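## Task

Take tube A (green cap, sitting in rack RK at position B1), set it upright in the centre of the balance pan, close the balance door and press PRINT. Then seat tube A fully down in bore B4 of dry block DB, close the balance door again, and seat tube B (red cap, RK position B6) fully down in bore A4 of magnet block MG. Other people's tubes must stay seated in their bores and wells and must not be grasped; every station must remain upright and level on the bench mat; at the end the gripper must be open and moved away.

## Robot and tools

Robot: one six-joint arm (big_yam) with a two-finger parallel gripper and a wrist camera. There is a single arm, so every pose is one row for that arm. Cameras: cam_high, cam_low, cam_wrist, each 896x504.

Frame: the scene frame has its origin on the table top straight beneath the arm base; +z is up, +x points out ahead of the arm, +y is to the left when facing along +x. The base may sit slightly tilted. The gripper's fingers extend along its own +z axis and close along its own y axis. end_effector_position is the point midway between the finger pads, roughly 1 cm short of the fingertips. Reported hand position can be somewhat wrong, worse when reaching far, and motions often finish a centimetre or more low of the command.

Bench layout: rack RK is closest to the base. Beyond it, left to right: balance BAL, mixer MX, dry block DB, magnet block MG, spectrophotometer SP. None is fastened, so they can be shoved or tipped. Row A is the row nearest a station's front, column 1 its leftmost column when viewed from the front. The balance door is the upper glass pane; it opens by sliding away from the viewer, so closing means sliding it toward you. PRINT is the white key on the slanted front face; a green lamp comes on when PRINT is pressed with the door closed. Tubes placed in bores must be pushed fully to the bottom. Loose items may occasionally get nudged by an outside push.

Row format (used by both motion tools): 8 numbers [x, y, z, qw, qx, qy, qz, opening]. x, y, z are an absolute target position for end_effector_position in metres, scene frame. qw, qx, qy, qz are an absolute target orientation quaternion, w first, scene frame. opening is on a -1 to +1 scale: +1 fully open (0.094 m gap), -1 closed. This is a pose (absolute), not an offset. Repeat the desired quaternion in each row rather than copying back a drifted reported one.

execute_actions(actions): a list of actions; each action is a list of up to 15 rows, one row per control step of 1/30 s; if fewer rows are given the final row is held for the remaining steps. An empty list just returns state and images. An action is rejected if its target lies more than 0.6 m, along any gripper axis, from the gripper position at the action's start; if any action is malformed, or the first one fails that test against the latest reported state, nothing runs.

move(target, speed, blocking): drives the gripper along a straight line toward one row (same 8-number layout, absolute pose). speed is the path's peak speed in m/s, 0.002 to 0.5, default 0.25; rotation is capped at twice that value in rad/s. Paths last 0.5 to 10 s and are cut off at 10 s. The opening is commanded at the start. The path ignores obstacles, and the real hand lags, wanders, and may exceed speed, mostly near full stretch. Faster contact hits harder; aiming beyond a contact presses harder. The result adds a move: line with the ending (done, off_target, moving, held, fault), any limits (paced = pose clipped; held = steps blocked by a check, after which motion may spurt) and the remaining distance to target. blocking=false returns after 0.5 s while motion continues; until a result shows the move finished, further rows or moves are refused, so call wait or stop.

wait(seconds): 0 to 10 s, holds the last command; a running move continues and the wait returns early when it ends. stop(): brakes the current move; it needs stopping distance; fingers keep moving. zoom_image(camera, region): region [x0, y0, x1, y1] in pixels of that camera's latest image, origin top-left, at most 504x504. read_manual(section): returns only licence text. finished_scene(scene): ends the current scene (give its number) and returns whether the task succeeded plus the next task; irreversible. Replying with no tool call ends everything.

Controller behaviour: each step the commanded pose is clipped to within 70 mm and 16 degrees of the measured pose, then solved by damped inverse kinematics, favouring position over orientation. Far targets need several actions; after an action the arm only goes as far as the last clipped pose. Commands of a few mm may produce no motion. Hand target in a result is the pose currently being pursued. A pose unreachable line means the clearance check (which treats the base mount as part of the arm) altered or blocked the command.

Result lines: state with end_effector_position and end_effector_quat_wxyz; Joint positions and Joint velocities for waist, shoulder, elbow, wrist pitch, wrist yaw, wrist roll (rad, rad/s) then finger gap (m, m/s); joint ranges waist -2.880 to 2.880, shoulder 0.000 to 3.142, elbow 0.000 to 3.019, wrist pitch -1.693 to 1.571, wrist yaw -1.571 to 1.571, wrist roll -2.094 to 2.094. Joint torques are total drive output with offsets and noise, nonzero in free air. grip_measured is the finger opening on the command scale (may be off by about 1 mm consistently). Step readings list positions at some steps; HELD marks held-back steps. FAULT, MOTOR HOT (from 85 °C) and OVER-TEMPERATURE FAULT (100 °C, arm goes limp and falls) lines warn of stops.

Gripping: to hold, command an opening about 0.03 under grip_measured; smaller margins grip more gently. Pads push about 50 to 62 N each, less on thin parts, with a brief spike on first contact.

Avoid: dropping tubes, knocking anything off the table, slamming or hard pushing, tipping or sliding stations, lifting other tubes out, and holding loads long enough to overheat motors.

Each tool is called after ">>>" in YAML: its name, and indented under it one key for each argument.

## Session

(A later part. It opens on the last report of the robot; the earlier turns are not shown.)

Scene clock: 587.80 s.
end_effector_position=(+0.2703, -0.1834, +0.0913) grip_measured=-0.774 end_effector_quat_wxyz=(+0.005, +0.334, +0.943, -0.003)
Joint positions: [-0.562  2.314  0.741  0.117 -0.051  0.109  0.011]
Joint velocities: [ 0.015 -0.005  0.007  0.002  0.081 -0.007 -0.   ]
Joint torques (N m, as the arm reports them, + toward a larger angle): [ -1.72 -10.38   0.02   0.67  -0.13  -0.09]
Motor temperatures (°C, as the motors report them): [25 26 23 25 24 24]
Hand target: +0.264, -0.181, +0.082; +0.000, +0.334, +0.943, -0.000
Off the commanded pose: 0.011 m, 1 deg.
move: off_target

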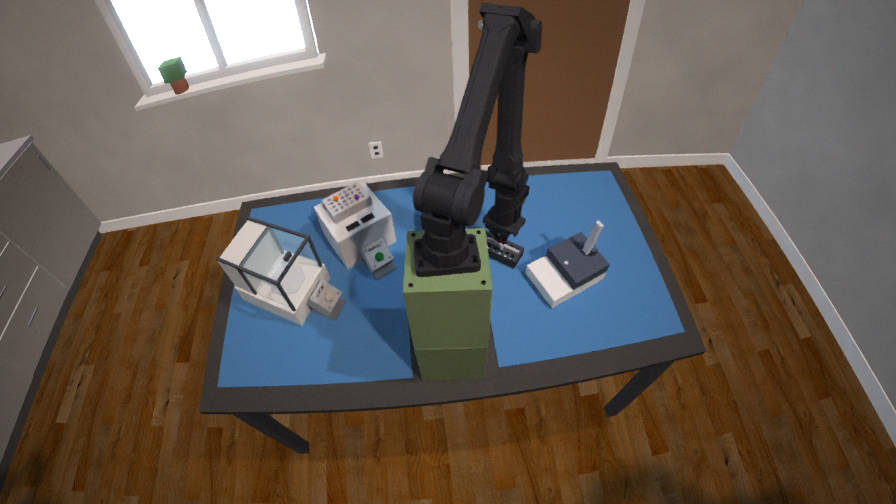

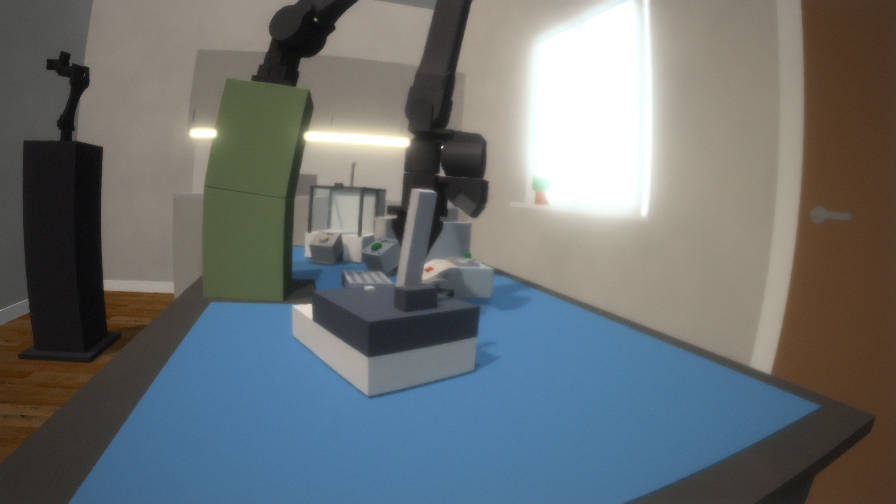

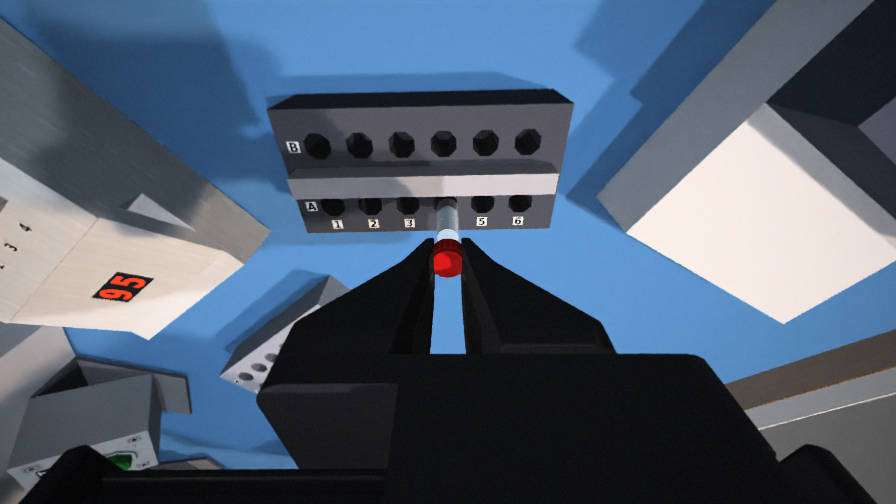

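>>> execute_actions:
  actions:
    - [[0.2647,-0.1810,0.082,0,0.334,0.943,0,-0.79],[0.2650,-0.1806,0.082,0,0.334,0.943,0,-0.79],[0.2653,-0.1802,0.082,0,0.334,0.943,0,-0.79],[0.2656,-0.1798,0.082,0,0.334,0.943,0,-0.79],[0.2659,-0.1794,0.082,0,0.334,0.943,0,-0.79],[0.2662,-0.1790,0.082,0,0.334,0.943,0,-0.79],[0.2665,-0.1786,0.082,0,0.334,0.943,0,-0.79],[0.2668,-0.1782,0.082,0,0.334,0.943,0,-0.79]]

Scene clock: 595.90 s.
end_effector_position=(+0.2703, -0.1834, +0.0913) grip_measured=-0.774 end_effector_quat_wxyz=(+0.005, +0.334, +0.943, -0.003)
Joint positions: [-0.562  2.314  0.741  0.117 -0.051  0.109  0.011]
Joint velocities: [ 0.005 -0.015 -0.002 -0.002  0.022  0.066 -0.001]
Joint torques (N m, as the arm reports them, + toward a larger angle): [ -0.92 -10.39  -0.01   0.68  -0.1    0.01]
Motor temperatures (°C, as the motors report them): [25 26 23 25 24 24]
Hand target: +0.267, -0.178, +0.082; -0.000, +0.334, +0.943, +0.000
Off the commanded pose: 0.011 m, 1 deg.
Step readings (end_effector_position):
0: (+0.2703, -0.1834, +0.0913)
1: (+0.2703, -0.1834, +0.0913)
2: (+0.2703, -0.1834, +0.0913)
4: (+0.2703, -0.1834, +0.0913)
8: (+0.2703, -0.1834, +0.0913)
15: end_effector_position above

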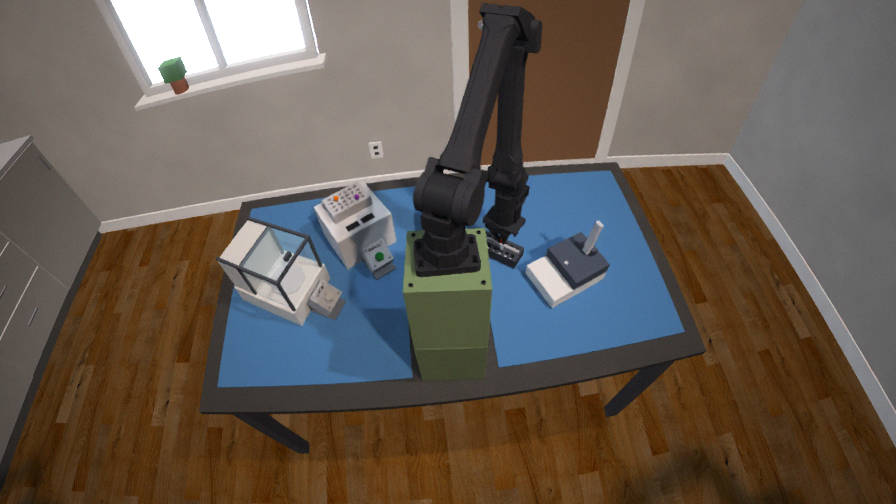

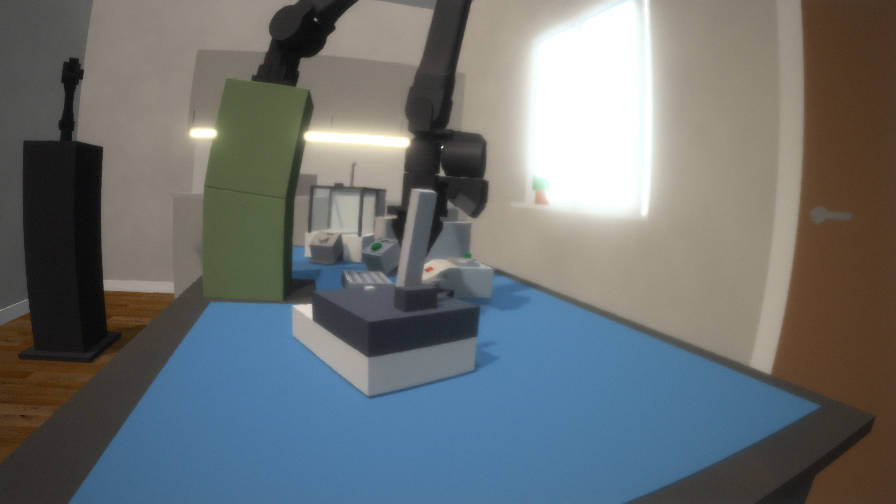

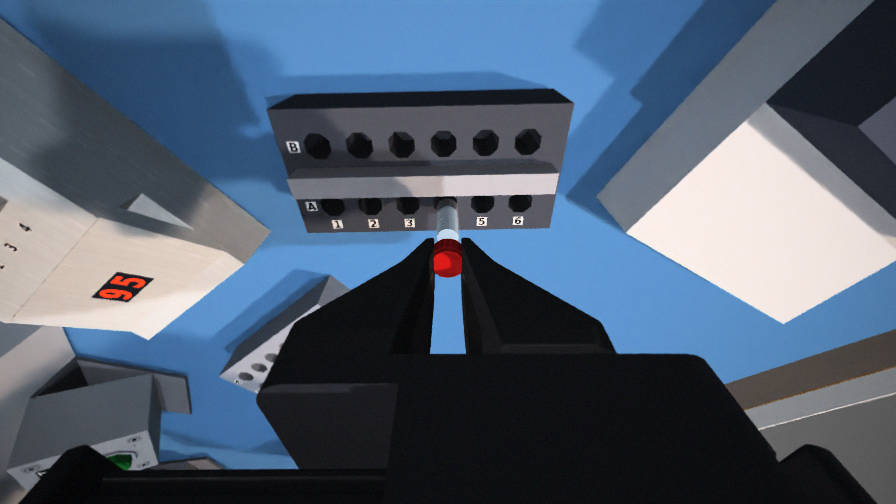

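>>> execute_actions:
  actions:
    - [[0.2671,-0.1778,0.082,0,0.334,0.943,0,-0.79],[0.2674,-0.1774,0.082,0,0.334,0.943,0,-0.79],[0.2677,-0.1770,0.082,0,0.334,0.943,0,-0.79],[0.2680,-0.1766,0.082,0,0.334,0.943,0,-0.79]]

>>> zoom_image:
  camera: "cam_wrist"
  region: [348,130,548,280]

Scene clock: 601.83 s.
end_effector_position=(+0.2709, -0.1824, +0.0913) grip_measured=-0.774 end_effector_quat_wxyz=(+0.005, +0.332, +0.943, -0.003)
Joint positions: [-0.559  2.314  0.741  0.117 -0.051  0.109  0.011]
Joint velocities: [-0.005 -0.015 -0.012  0.007  0.037  0.007 -0.001]
Joint torques (N m, as the arm reports them, + toward a larger angle): [ -0.62 -10.43  -0.01   0.65  -0.08   0.07]
Motor temperatures (°C, as the motors report them): [25 26 23 25 24 24]
Hand target: +0.268, -0.177, +0.082; -0.000, +0.334, +0.943, +0.000
Off the commanded pose: 0.011 m, 1 deg.
Step readings (end_effector_position):
0: (+0.2703, -0.1834, +0.0913)
1: (+0.2703, -0.1834, +0.0913)
2: (+0.2703, -0.1834, +0.0913)
4: (+0.2703, -0.1833, +0.0913)
8: (+0.2708, -0.1826, +0.0913)
15: end_effector_position above

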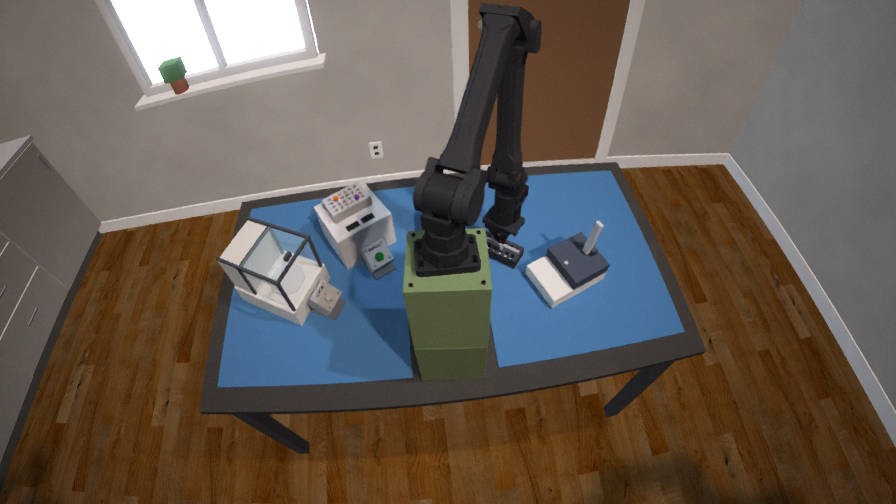

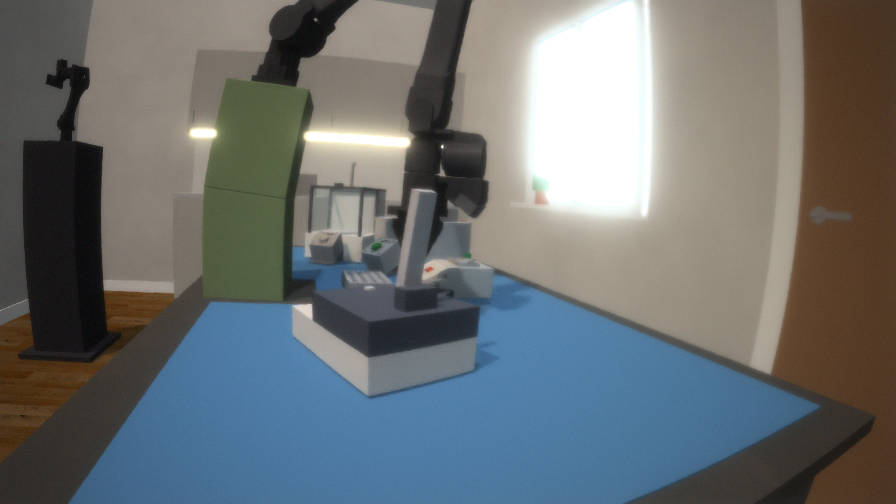

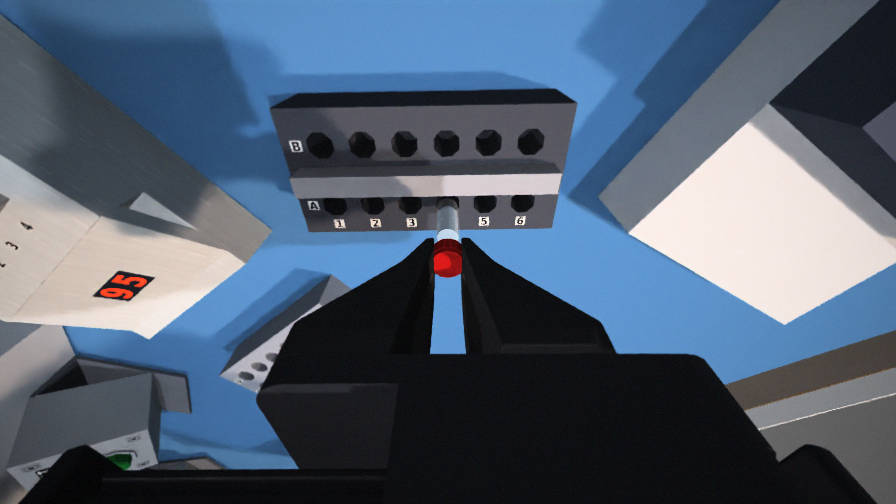

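Region (348, 130, 548, 280) of cam_wrist's 896x504 image, scaled by 2.520, with more detail than that image has; it fills the top 378 rows of this view, and the rest is white.

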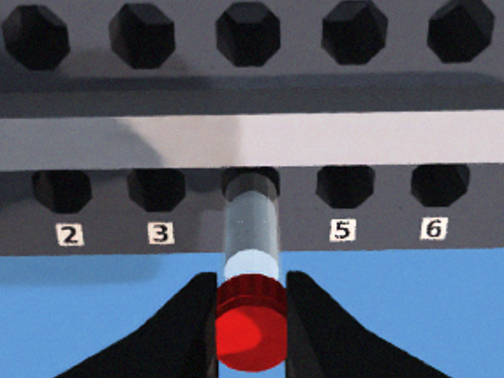

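Centered. Descend with slight outward bias.

>>> execute_actions:
  actions:
    - [[0.2681,-0.1767,0.0817,0,0.334,0.943,0,-0.79],[0.2682,-0.1768,0.0813,0,0.334,0.943,0,-0.79],[0.2683,-0.1769,0.081,0,0.334,0.943,0,-0.79],[0.2684,-0.1769,0.0807,0,0.334,0.943,0,-0.79],[0.2685,-0.177,0.0803,0,0.334,0.943,0,-0.79],[0.2686,-0.177,0.080,0,0.334,0.943,0,-0.79],[0.2686,-0.177,0.0797,0,0.334,0.943,0,-0.79],[0.2686,-0.177,0.0793,0,0.334,0.943,0,-0.79],[0.2686,-0.177,0.079,0,0.334,0.943,0,-0.79],[0.2686,-0.177,0.0787,0,0.334,0.943,0,-0.79],[0.2686,-0.177,0.0783,0,0.334,0.943,0,-0.79],[0.2686,-0.177,0.078,0,0.334,0.943,0,-0.79],[0.2686,-0.177,0.0777,0,0.334,0.943,0,-0.79],[0.2686,-0.177,0.0773,0,0.334,0.943,0,-0.79],[0.2686,-0.177,0.077,0,0.334,0.943,0,-0.79]]
    - [[0.2686,-0.177,0.0767,0,0.334,0.943,0,-0.79],[0.2686,-0.177,0.0763,0,0.334,0.943,0,-0.79],[0.2686,-0.177,0.076,0,0.334,0.943,0,-0.79],[0.2686,-0.177,0.0757,0,0.334,0.943,0,-0.79],[0.2686,-0.177,0.0753,0,0.334,0.943,0,-0.79],[0.2686,-0.177,0.075,0,0.334,0.943,0,-0.79],[0.2686,-0.177,0.0747,0,0.334,0.943,0,-0.79],[0.2686,-0.177,0.0743,0,0.334,0.943,0,-0.79],[0.2686,-0.177,0.074,0,0.334,0.943,0,-0.79],[0.2686,-0.177,0.0737,0,0.334,0.943,0,-0.79],[0.2686,-0.177,0.0733,0,0.334,0.943,0,-0.79],[0.2686,-0.177,0.073,0,0.334,0.943,0,-0.79]]

>>> zoom_image:
  camera: "cam_wrist"
  region: [348,130,548,280]

Scene clock: 618.57 s.
end_effector_position=(+0.2725, -0.1838, +0.0864) grip_measured=-0.774 end_effector_quat_wxyz=(+0.007, +0.332, +0.943, -0.003)
Joint positions: [-0.559  2.329  0.752  0.126 -0.051  0.109  0.011]
Joint velocities: [-0.015 -0.005  0.022 -0.007  0.007 -0.037  0.001]
Joint torques (N m, as the arm reports them, + toward a larger angle): [-0.65 -9.55  0.36  0.83 -0.08  0.08]
Motor temperatures (°C, as the motors report them): [25 26 23 25 24 24]
Hand target: +0.268, -0.177, +0.074; -0.000, +0.334, +0.943, +0.000
Off the commanded pose: 0.016 m, 1 deg.
Step readings (end_effector_position; steps 1 to 15: 1st action; 16 to 30: 2nd action):
0: (+0.2709, -0.1824, +0.0913)
1: (+0.2709, -0.1824, +0.0913)
2: (+0.2709, -0.1824, +0.0913)
4: (+0.2708, -0.1823, +0.0912)
8: (+0.2717, -0.1830, +0.0901)
15: (+0.2725, -0.1837, +0.0878)
16: (+0.2726, -0.1837, +0.0875)
17: (+0.2724, -0.1836, +0.0871)
19: (+0.2722, -0.1835, +0.0865)
23: (+0.2724, -0.1836, +0.0865)
30: end_effector_position above

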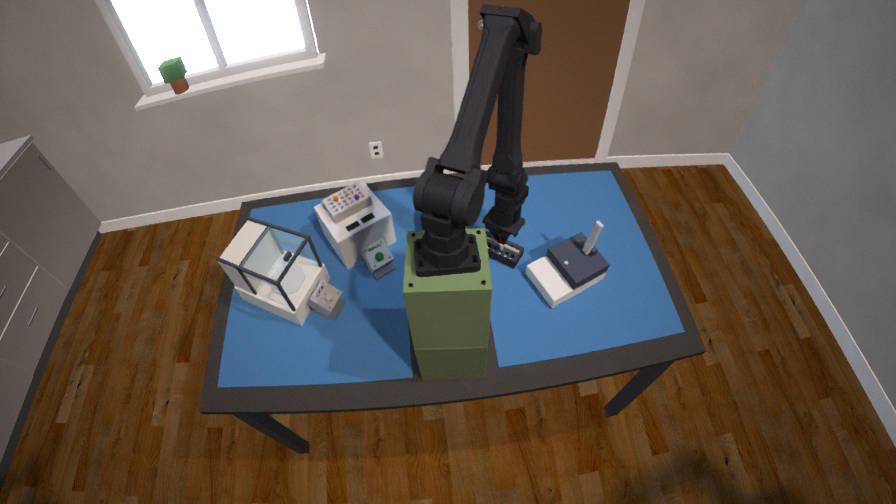

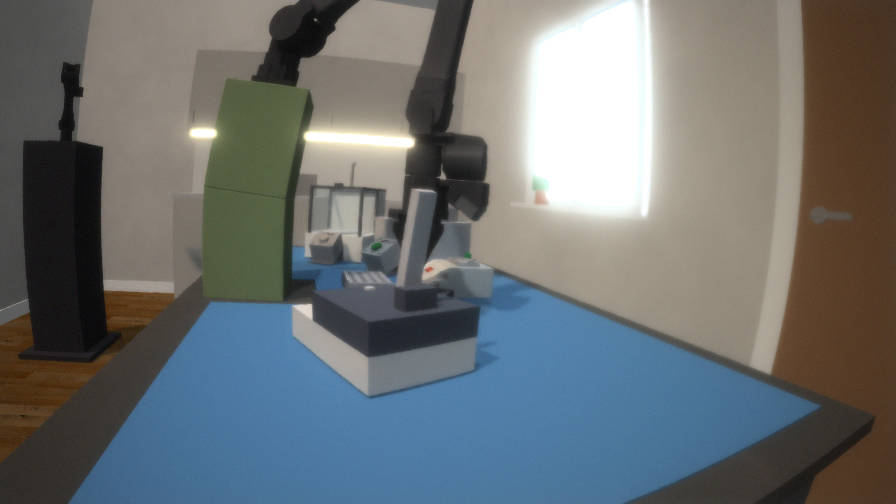

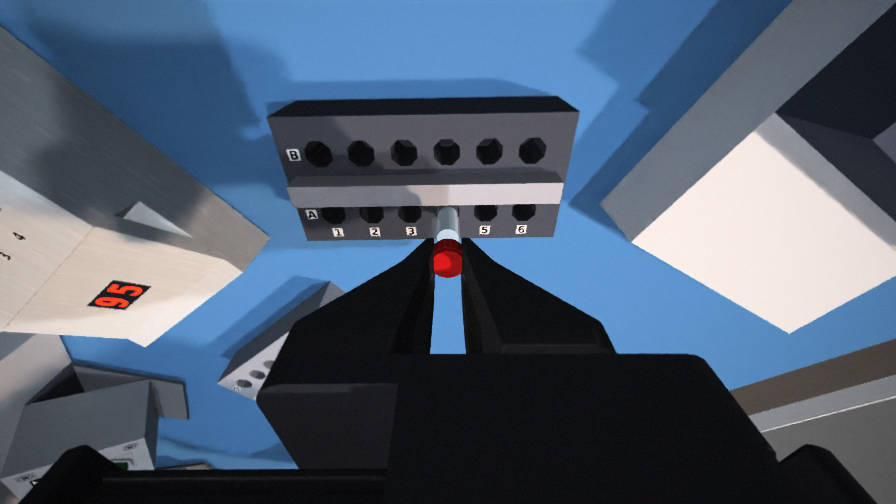

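Region (348, 130, 548, 280) of cam_wrist's 896x504 image, scaled by 2.520, with more detail than that image has; it fills the top 378 rows of this view, and the rest is white.

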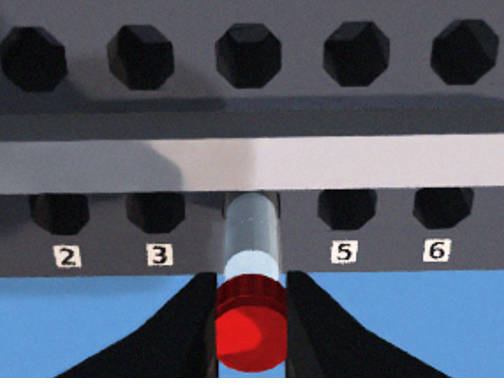

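>>> move:
  target: [0.2672,-0.176,0.105,0,0.334,0.943,0,-0.79]
  speed: 0.04

>>> move:
  target: [0.2672,-0.176,0.082,0,0.334,0.943,0,-0.79]
  speed: 0.02

>>> execute_actions:
  actions:
    - [[0.2672,-0.176,0.0817,0,0.334,0.943,0,-0.79],[0.2672,-0.176,0.0813,0,0.334,0.943,0,-0.79],[0.2672,-0.176,0.081,0,0.334,0.943,0,-0.79],[0.2672,-0.176,0.0807,0,0.334,0.943,0,-0.79],[0.2672,-0.176,0.0803,0,0.334,0.943,0,-0.79],[0.2672,-0.176,0.080,0,0.334,0.943,0,-0.79],[0.2672,-0.176,0.0797,0,0.334,0.943,0,-0.79],[0.2672,-0.176,0.0793,0,0.334,0.943,0,-0.79],[0.2672,-0.176,0.079,0,0.334,0.943,0,-0.79],[0.2672,-0.176,0.0787,0,0.334,0.943,0,-0.79],[0.2672,-0.176,0.0783,0,0.334,0.943,0,-0.79],[0.2672,-0.176,0.078,0,0.334,0.943,0,-0.79],[0.2672,-0.176,0.0777,0,0.334,0.943,0,-0.79],[0.2672,-0.176,0.0773,0,0.334,0.943,0,-0.79],[0.2672,-0.176,0.077,0,0.334,0.943,0,-0.79]]
    - [[0.2672,-0.176,0.0767,0,0.334,0.943,0,-0.79],[0.2672,-0.176,0.0763,0,0.334,0.943,0,-0.79],[0.2672,-0.176,0.076,0,0.334,0.943,0,-0.79],[0.2672,-0.176,0.0757,0,0.334,0.943,0,-0.79],[0.2672,-0.176,0.0753,0,0.334,0.943,0,-0.79],[0.2672,-0.176,0.075,0,0.334,0.943,0,-0.79],[0.2672,-0.176,0.0747,0,0.334,0.943,0,-0.79],[0.2672,-0.176,0.0743,0,0.334,0.943,0,-0.79],[0.2672,-0.176,0.074,0,0.334,0.943,0,-0.79],[0.2672,-0.176,0.0737,0,0.334,0.943,0,-0.79],[0.2672,-0.176,0.0733,0,0.334,0.943,0,-0.79],[0.2672,-0.176,0.073,0,0.334,0.943,0,-0.79]]

>>> zoom_image:
  camera: "cam_wrist"
  region: [348,130,548,280]

Scene clock: 649.47 s.
end_effector_position=(+0.2670, -0.1793, +0.1001) grip_measured=-0.774 end_effector_quat_wxyz=(+0.002, +0.332, +0.943, -0.002)
Joint positions: [-0.559  2.286  0.72   0.103 -0.051  0.109  0.011]
Joint velocities: [-0.005 -0.024  0.012 -0.007 -0.037  0.007  0.001]
Joint torques (N m, as the arm reports them, + toward a larger angle): [ -0.91 -13.47  -1.4   -0.3   -0.1    0.05]
Motor temperatures (°C, as the motors report them): [25 26 23 25 24 24]
Hand target: +0.267, -0.176, +0.105; +0.000, +0.334, +0.943, +0.000
Off the commanded pose: 0.006 m, 0 deg.
move: done

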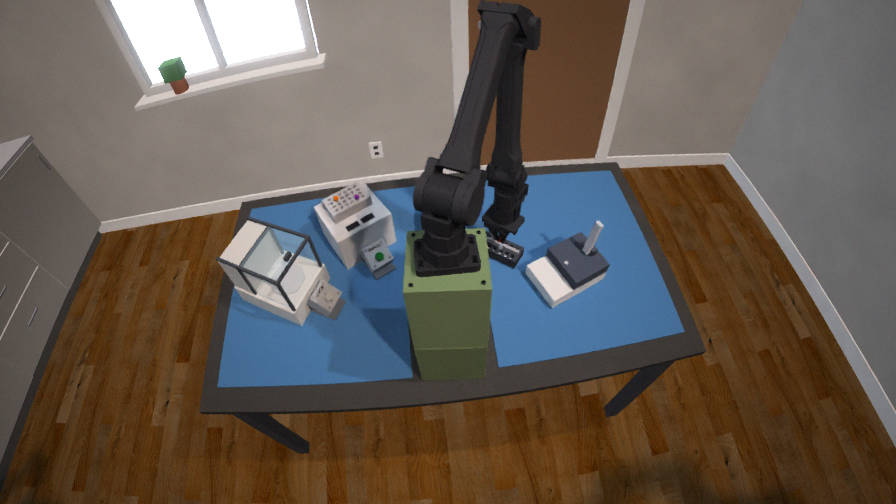

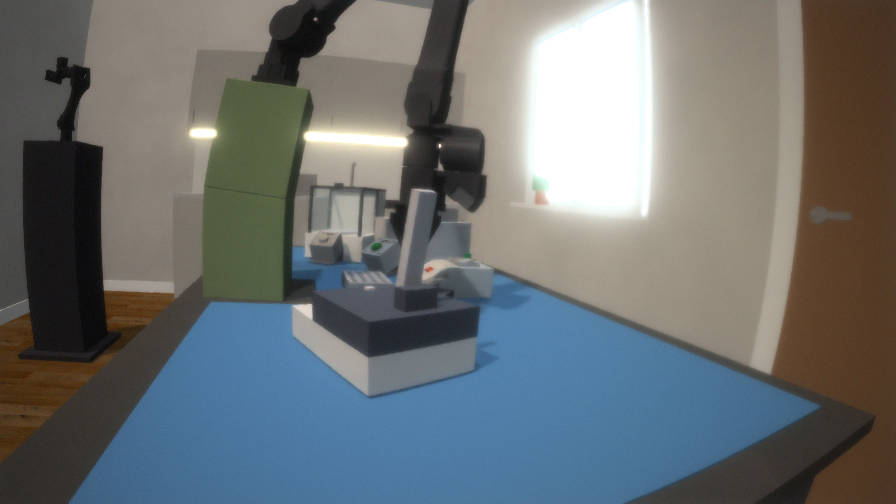

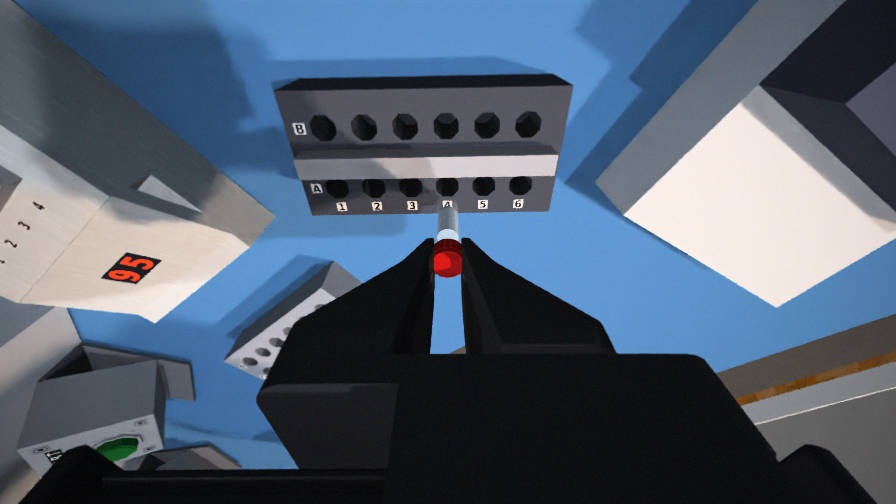

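Scene clock: 650.63 s.
end_effector_position=(+0.2696, -0.1816, +0.0914) grip_measured=-0.774 end_effector_quat_wxyz=(+0.005, +0.332, +0.943, -0.003)
Joint positions: [-0.559  2.314  0.738  0.119 -0.051  0.109  0.011]
Joint velocities: [ 0.015  0.005 -0.022  0.002 -0.007 -0.051  0.   ]
Joint torques (N m, as the arm reports them, + toward a larger angle): [ -0.68 -10.21   0.02   0.71  -0.07   0.07]
Motor temperatures (°C, as the motors report them): [25 26 23 25 24 24]
Hand target: +0.267, -0.176, +0.082; -0.000, +0.334, +0.943, +0.000
Off the commanded pose: 0.011 m, 1 deg.
move: off_target

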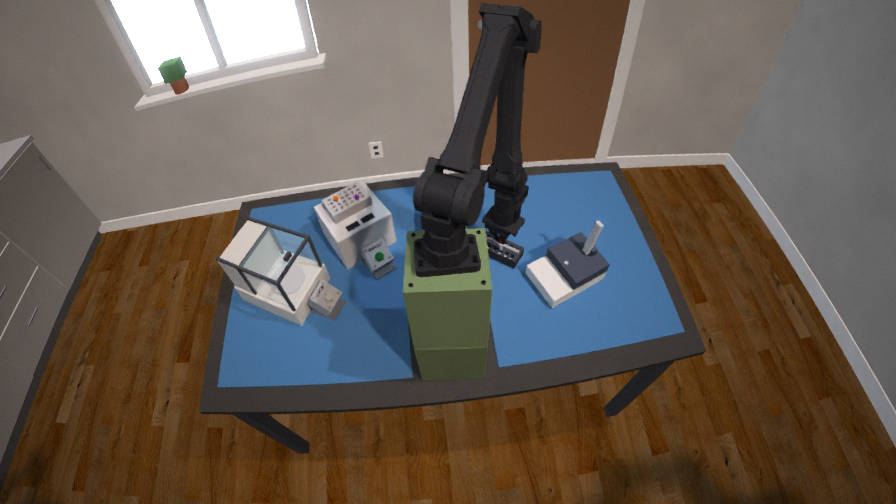

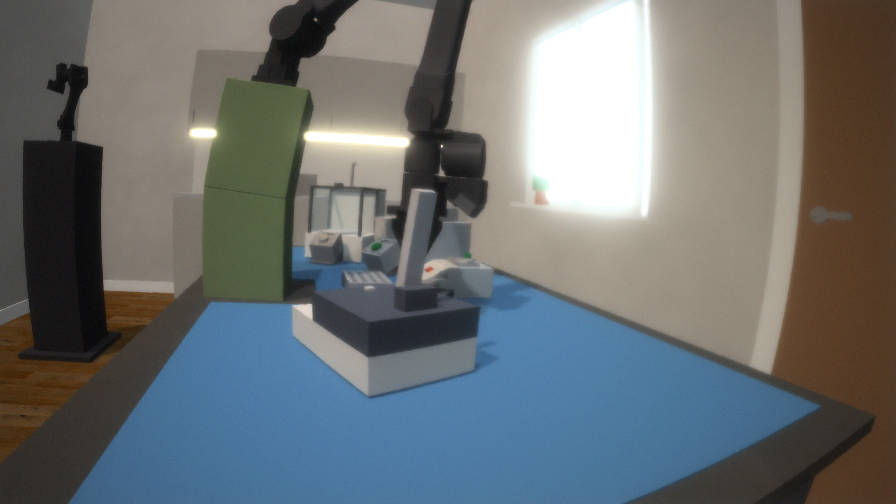

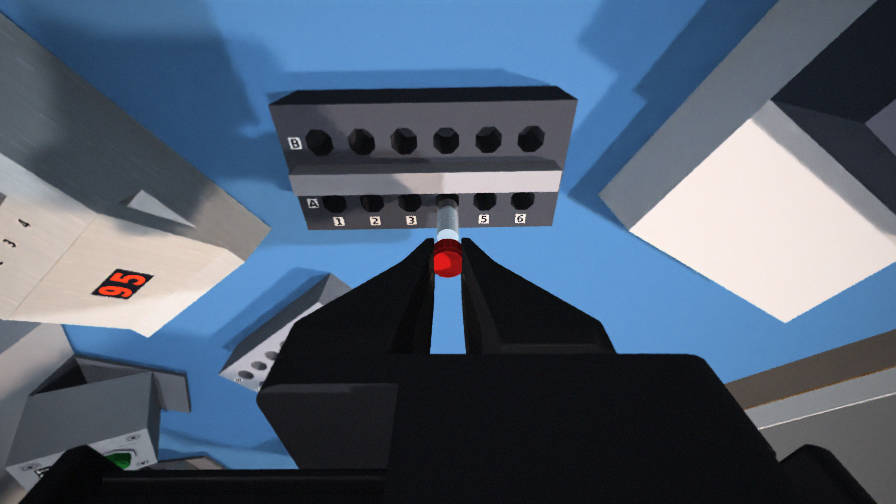

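Scene clock: 651.63 s.
end_effector_position=(+0.2711, -0.1826, +0.0829) grip_measured=-0.774 end_effector_quat_wxyz=(+0.006, +0.332, +0.943, -0.003)
Joint positions: [-0.558  2.341  0.754  0.134 -0.051  0.109  0.011]
Joint velocities: [-0.015  0.015 -0.012 -0.012 -0.051  0.007  0.   ]
Joint torques (N m, as the arm reports them, + toward a larger angle): [ -0.54 -10.55  -0.25   0.73  -0.07   0.09]
Motor temperatures (°C, as the motors report them): [25 26 23 25 24 24]
Hand target: +0.267, -0.176, +0.073; +0.000, +0.334, +0.943, +0.000
Off the commanded pose: 0.013 m, 1 deg.
Step readings (end_effector_position; steps 1 to 15: 1st action; 16 to 30: 2nd action):
0: (+0.2696, -0.1816, +0.0914)
1: (+0.2697, -0.1816, +0.0914)
2: (+0.2696, -0.1816, +0.0913)
4: (+0.2697, -0.1817, +0.0912)
8: (+0.2703, -0.1821, +0.0901)
15: (+0.2711, -0.1828, +0.0877)
16: (+0.2710, -0.1827, +0.0873)
17: (+0.2711, -0.1826, +0.0869)
19: (+0.2710, -0.1826, +0.0864)
23: (+0.2710, -0.1825, +0.0849)
30: end_effector_position above

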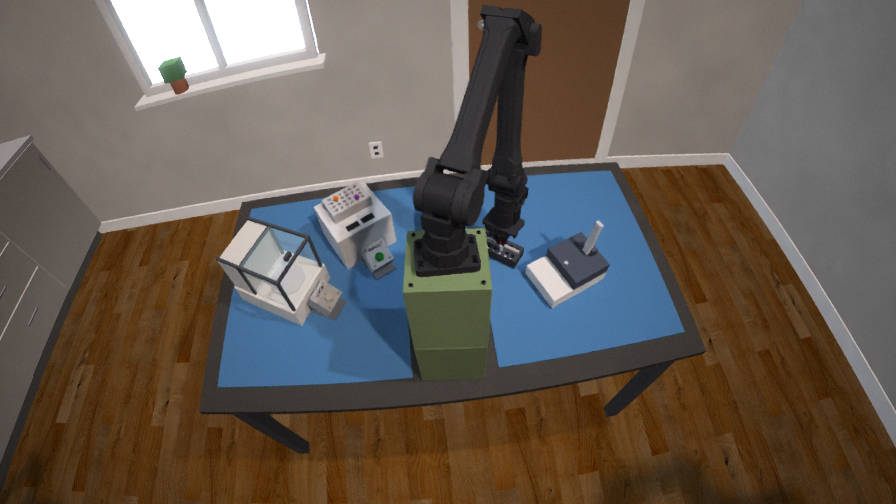

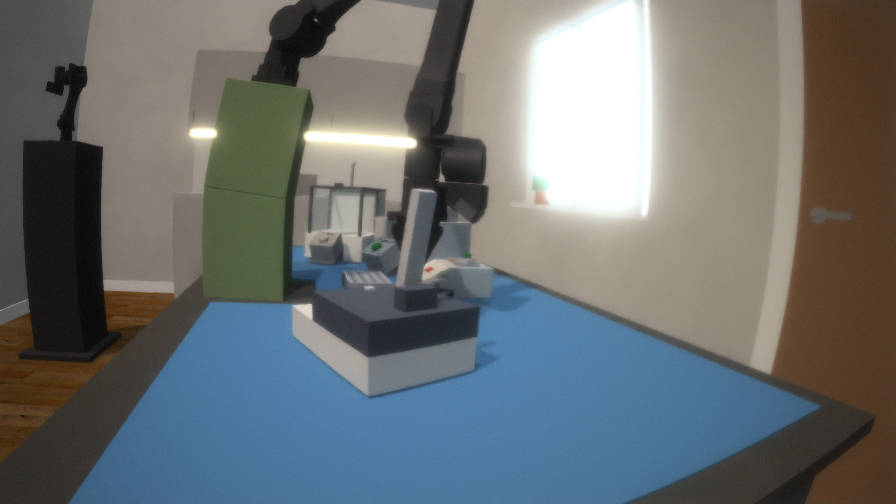

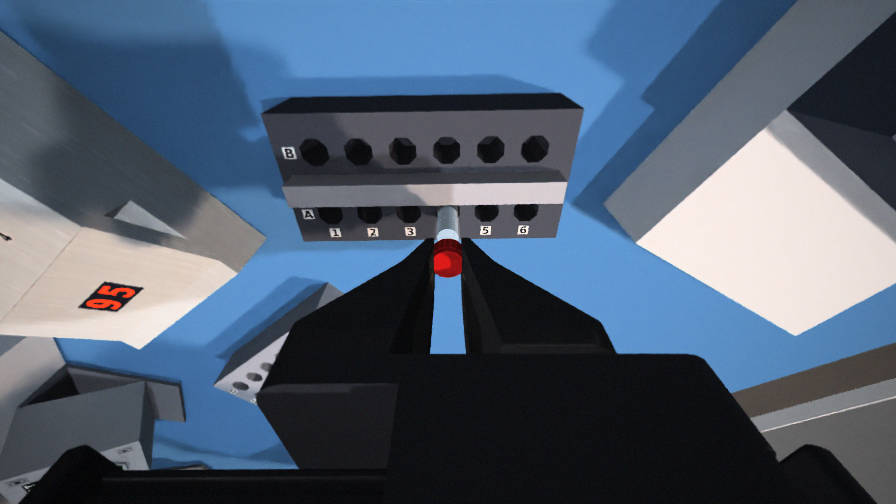

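Region (348, 130, 548, 280) of cam_wrist's 896x504 image, scaled by 2.520, with more detail than that image has; it fills the top 378 rows of this view, and the rest is white.

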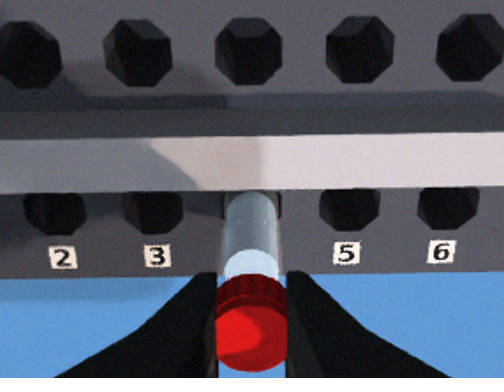

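In. Continue down to cmd 0.043.

>>> execute_actions:
  actions:
    - [[0.2672,-0.176,0.0725,0,0.334,0.943,0,-0.79],[0.2672,-0.176,0.072,0,0.334,0.943,0,-0.79],[0.2672,-0.176,0.0713,0,0.334,0.943,0,-0.79],[0.2672,-0.176,0.0706,0,0.334,0.943,0,-0.79],[0.2672,-0.176,0.070,0,0.334,0.943,0,-0.79],[0.2672,-0.176,0.0693,0,0.334,0.943,0,-0.79],[0.2672,-0.176,0.0686,0,0.334,0.943,0,-0.79],[0.2672,-0.176,0.068,0,0.334,0.943,0,-0.79],[0.2672,-0.176,0.0673,0,0.334,0.943,0,-0.79],[0.2672,-0.176,0.0666,0,0.334,0.943,0,-0.79],[0.2672,-0.176,0.066,0,0.334,0.943,0,-0.79],[0.2672,-0.176,0.0653,0,0.334,0.943,0,-0.79],[0.2672,-0.176,0.0646,0,0.334,0.943,0,-0.79],[0.2672,-0.176,0.064,0,0.334,0.943,0,-0.79],[0.2672,-0.176,0.0633,0,0.334,0.943,0,-0.79]]
    - [[0.2672,-0.176,0.0626,0,0.334,0.943,0,-0.79],[0.2672,-0.176,0.062,0,0.334,0.943,0,-0.79],[0.2672,-0.176,0.0613,0,0.334,0.943,0,-0.79],[0.2672,-0.176,0.0606,0,0.334,0.943,0,-0.79],[0.2672,-0.176,0.060,0,0.334,0.943,0,-0.79],[0.2672,-0.176,0.0593,0,0.334,0.943,0,-0.79],[0.2672,-0.176,0.0586,0,0.334,0.943,0,-0.79],[0.2672,-0.176,0.058,0,0.334,0.943,0,-0.79],[0.2672,-0.176,0.0573,0,0.334,0.943,0,-0.79],[0.2672,-0.176,0.0566,0,0.334,0.943,0,-0.79],[0.2672,-0.176,0.056,0,0.334,0.943,0,-0.79],[0.2672,-0.176,0.0553,0,0.334,0.943,0,-0.79],[0.2672,-0.176,0.0546,0,0.334,0.943,0,-0.79],[0.2672,-0.176,0.054,0,0.334,0.943,0,-0.79],[0.2672,-0.176,0.0533,0,0.334,0.943,0,-0.79]]
    - [[0.2672,-0.176,0.0526,0,0.334,0.943,0,-0.79],[0.2672,-0.176,0.052,0,0.334,0.943,0,-0.79],[0.2672,-0.176,0.0513,0,0.334,0.943,0,-0.79],[0.2672,-0.176,0.0506,0,0.334,0.943,0,-0.79],[0.2672,-0.176,0.050,0,0.334,0.943,0,-0.79],[0.2672,-0.176,0.0493,0,0.334,0.943,0,-0.79],[0.2672,-0.176,0.0486,0,0.334,0.943,0,-0.79],[0.2672,-0.176,0.048,0,0.334,0.943,0,-0.79],[0.2672,-0.176,0.0473,0,0.334,0.943,0,-0.79],[0.2672,-0.176,0.0466,0,0.334,0.943,0,-0.79],[0.2672,-0.176,0.046,0,0.334,0.943,0,-0.79]]

>>> zoom_image:
  camera: "cam_wrist"
  region: [348,150,548,300]

Scene clock: 675.00 s.
end_effector_position=(+0.2713, -0.1827, +0.0604) grip_measured=-0.774 end_effector_quat_wxyz=(+0.006, +0.332, +0.943, -0.003)
Joint positions: [-0.554  2.412  0.792  0.166 -0.051  0.113  0.011]
Joint velocities: [-0.015 -0.015 -0.007 -0.002 -0.007 -0.051 -0.001]
Joint torques (N m, as the arm reports them, + toward a larger angle): [-0.58 -9.5   0.22  0.9  -0.06  0.09]
Motor temperatures (°C, as the motors report them): [25 26 23 25 24 24]
Hand target: +0.267, -0.176, +0.047; -0.000, +0.334, +0.943, +0.000
Off the commanded pose: 0.016 m, 1 deg.
Step readings (end_effector_position; steps 1 to 15: 1st action; 16 to 30: 2nd action; 31 to 45: 3rd action):
0: (+0.2709, -0.1825, +0.0828)
1: (+0.2709, -0.1825, +0.0828)
2: (+0.2710, -0.1825, +0.0828)
4: (+0.2710, -0.1825, +0.0823)
8: (+0.2713, -0.1829, +0.0797)
15: (+0.2709, -0.1825, +0.0745)
16: (+0.2710, -0.1826, +0.0739)
17: (+0.2709, -0.1826, +0.0732)
19: (+0.2711, -0.1827, +0.0720)
23: (+0.2712, -0.1827, +0.0694)
30: (+0.2711, -0.1826, +0.0647)
31: (+0.2712, -0.1827, +0.0641)
32: (+0.2710, -0.1827, +0.0634)
34: (+0.2713, -0.1827, +0.0620)
38: (+0.2712, -0.1826, +0.0604)
45: end_effector_position above

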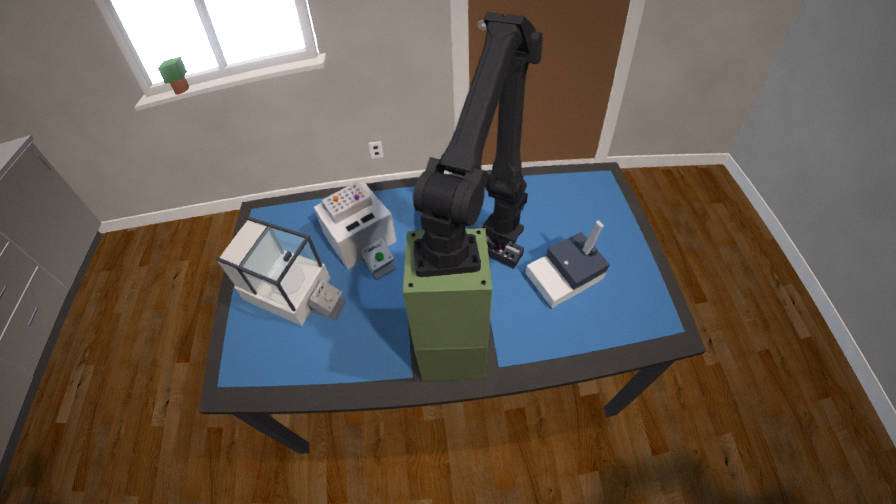

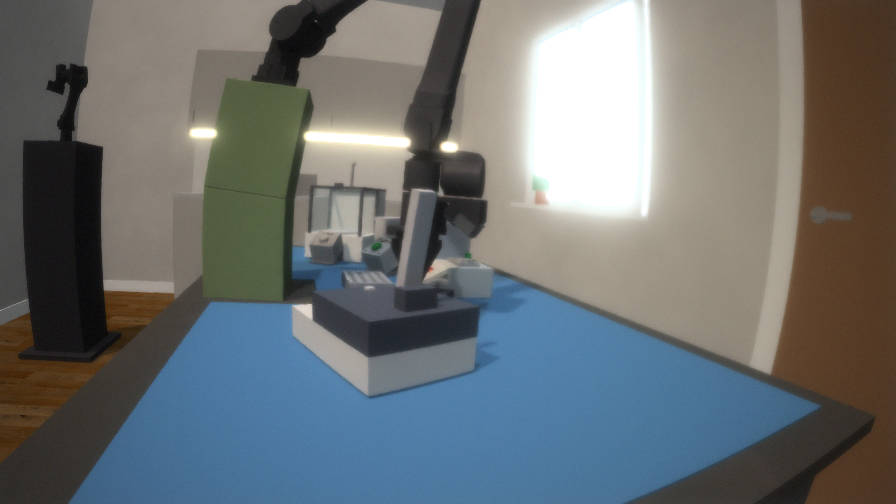

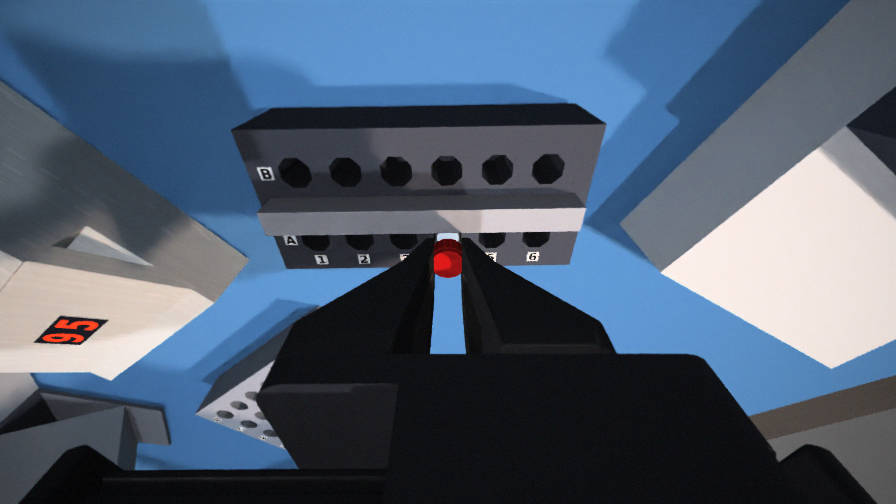

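Region (348, 150, 548, 300) of cam_wrist's 896x504 image, scaled by 2.520, with more detail than that image has; it fills the top 378 rows of this view, and the rest is white.

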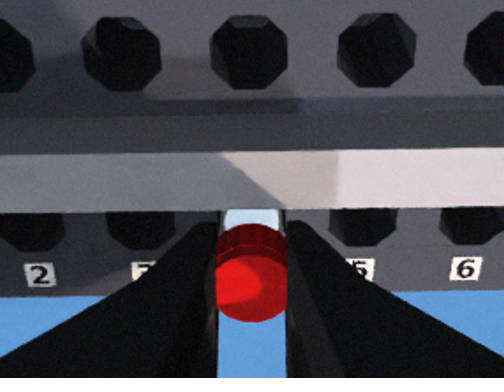

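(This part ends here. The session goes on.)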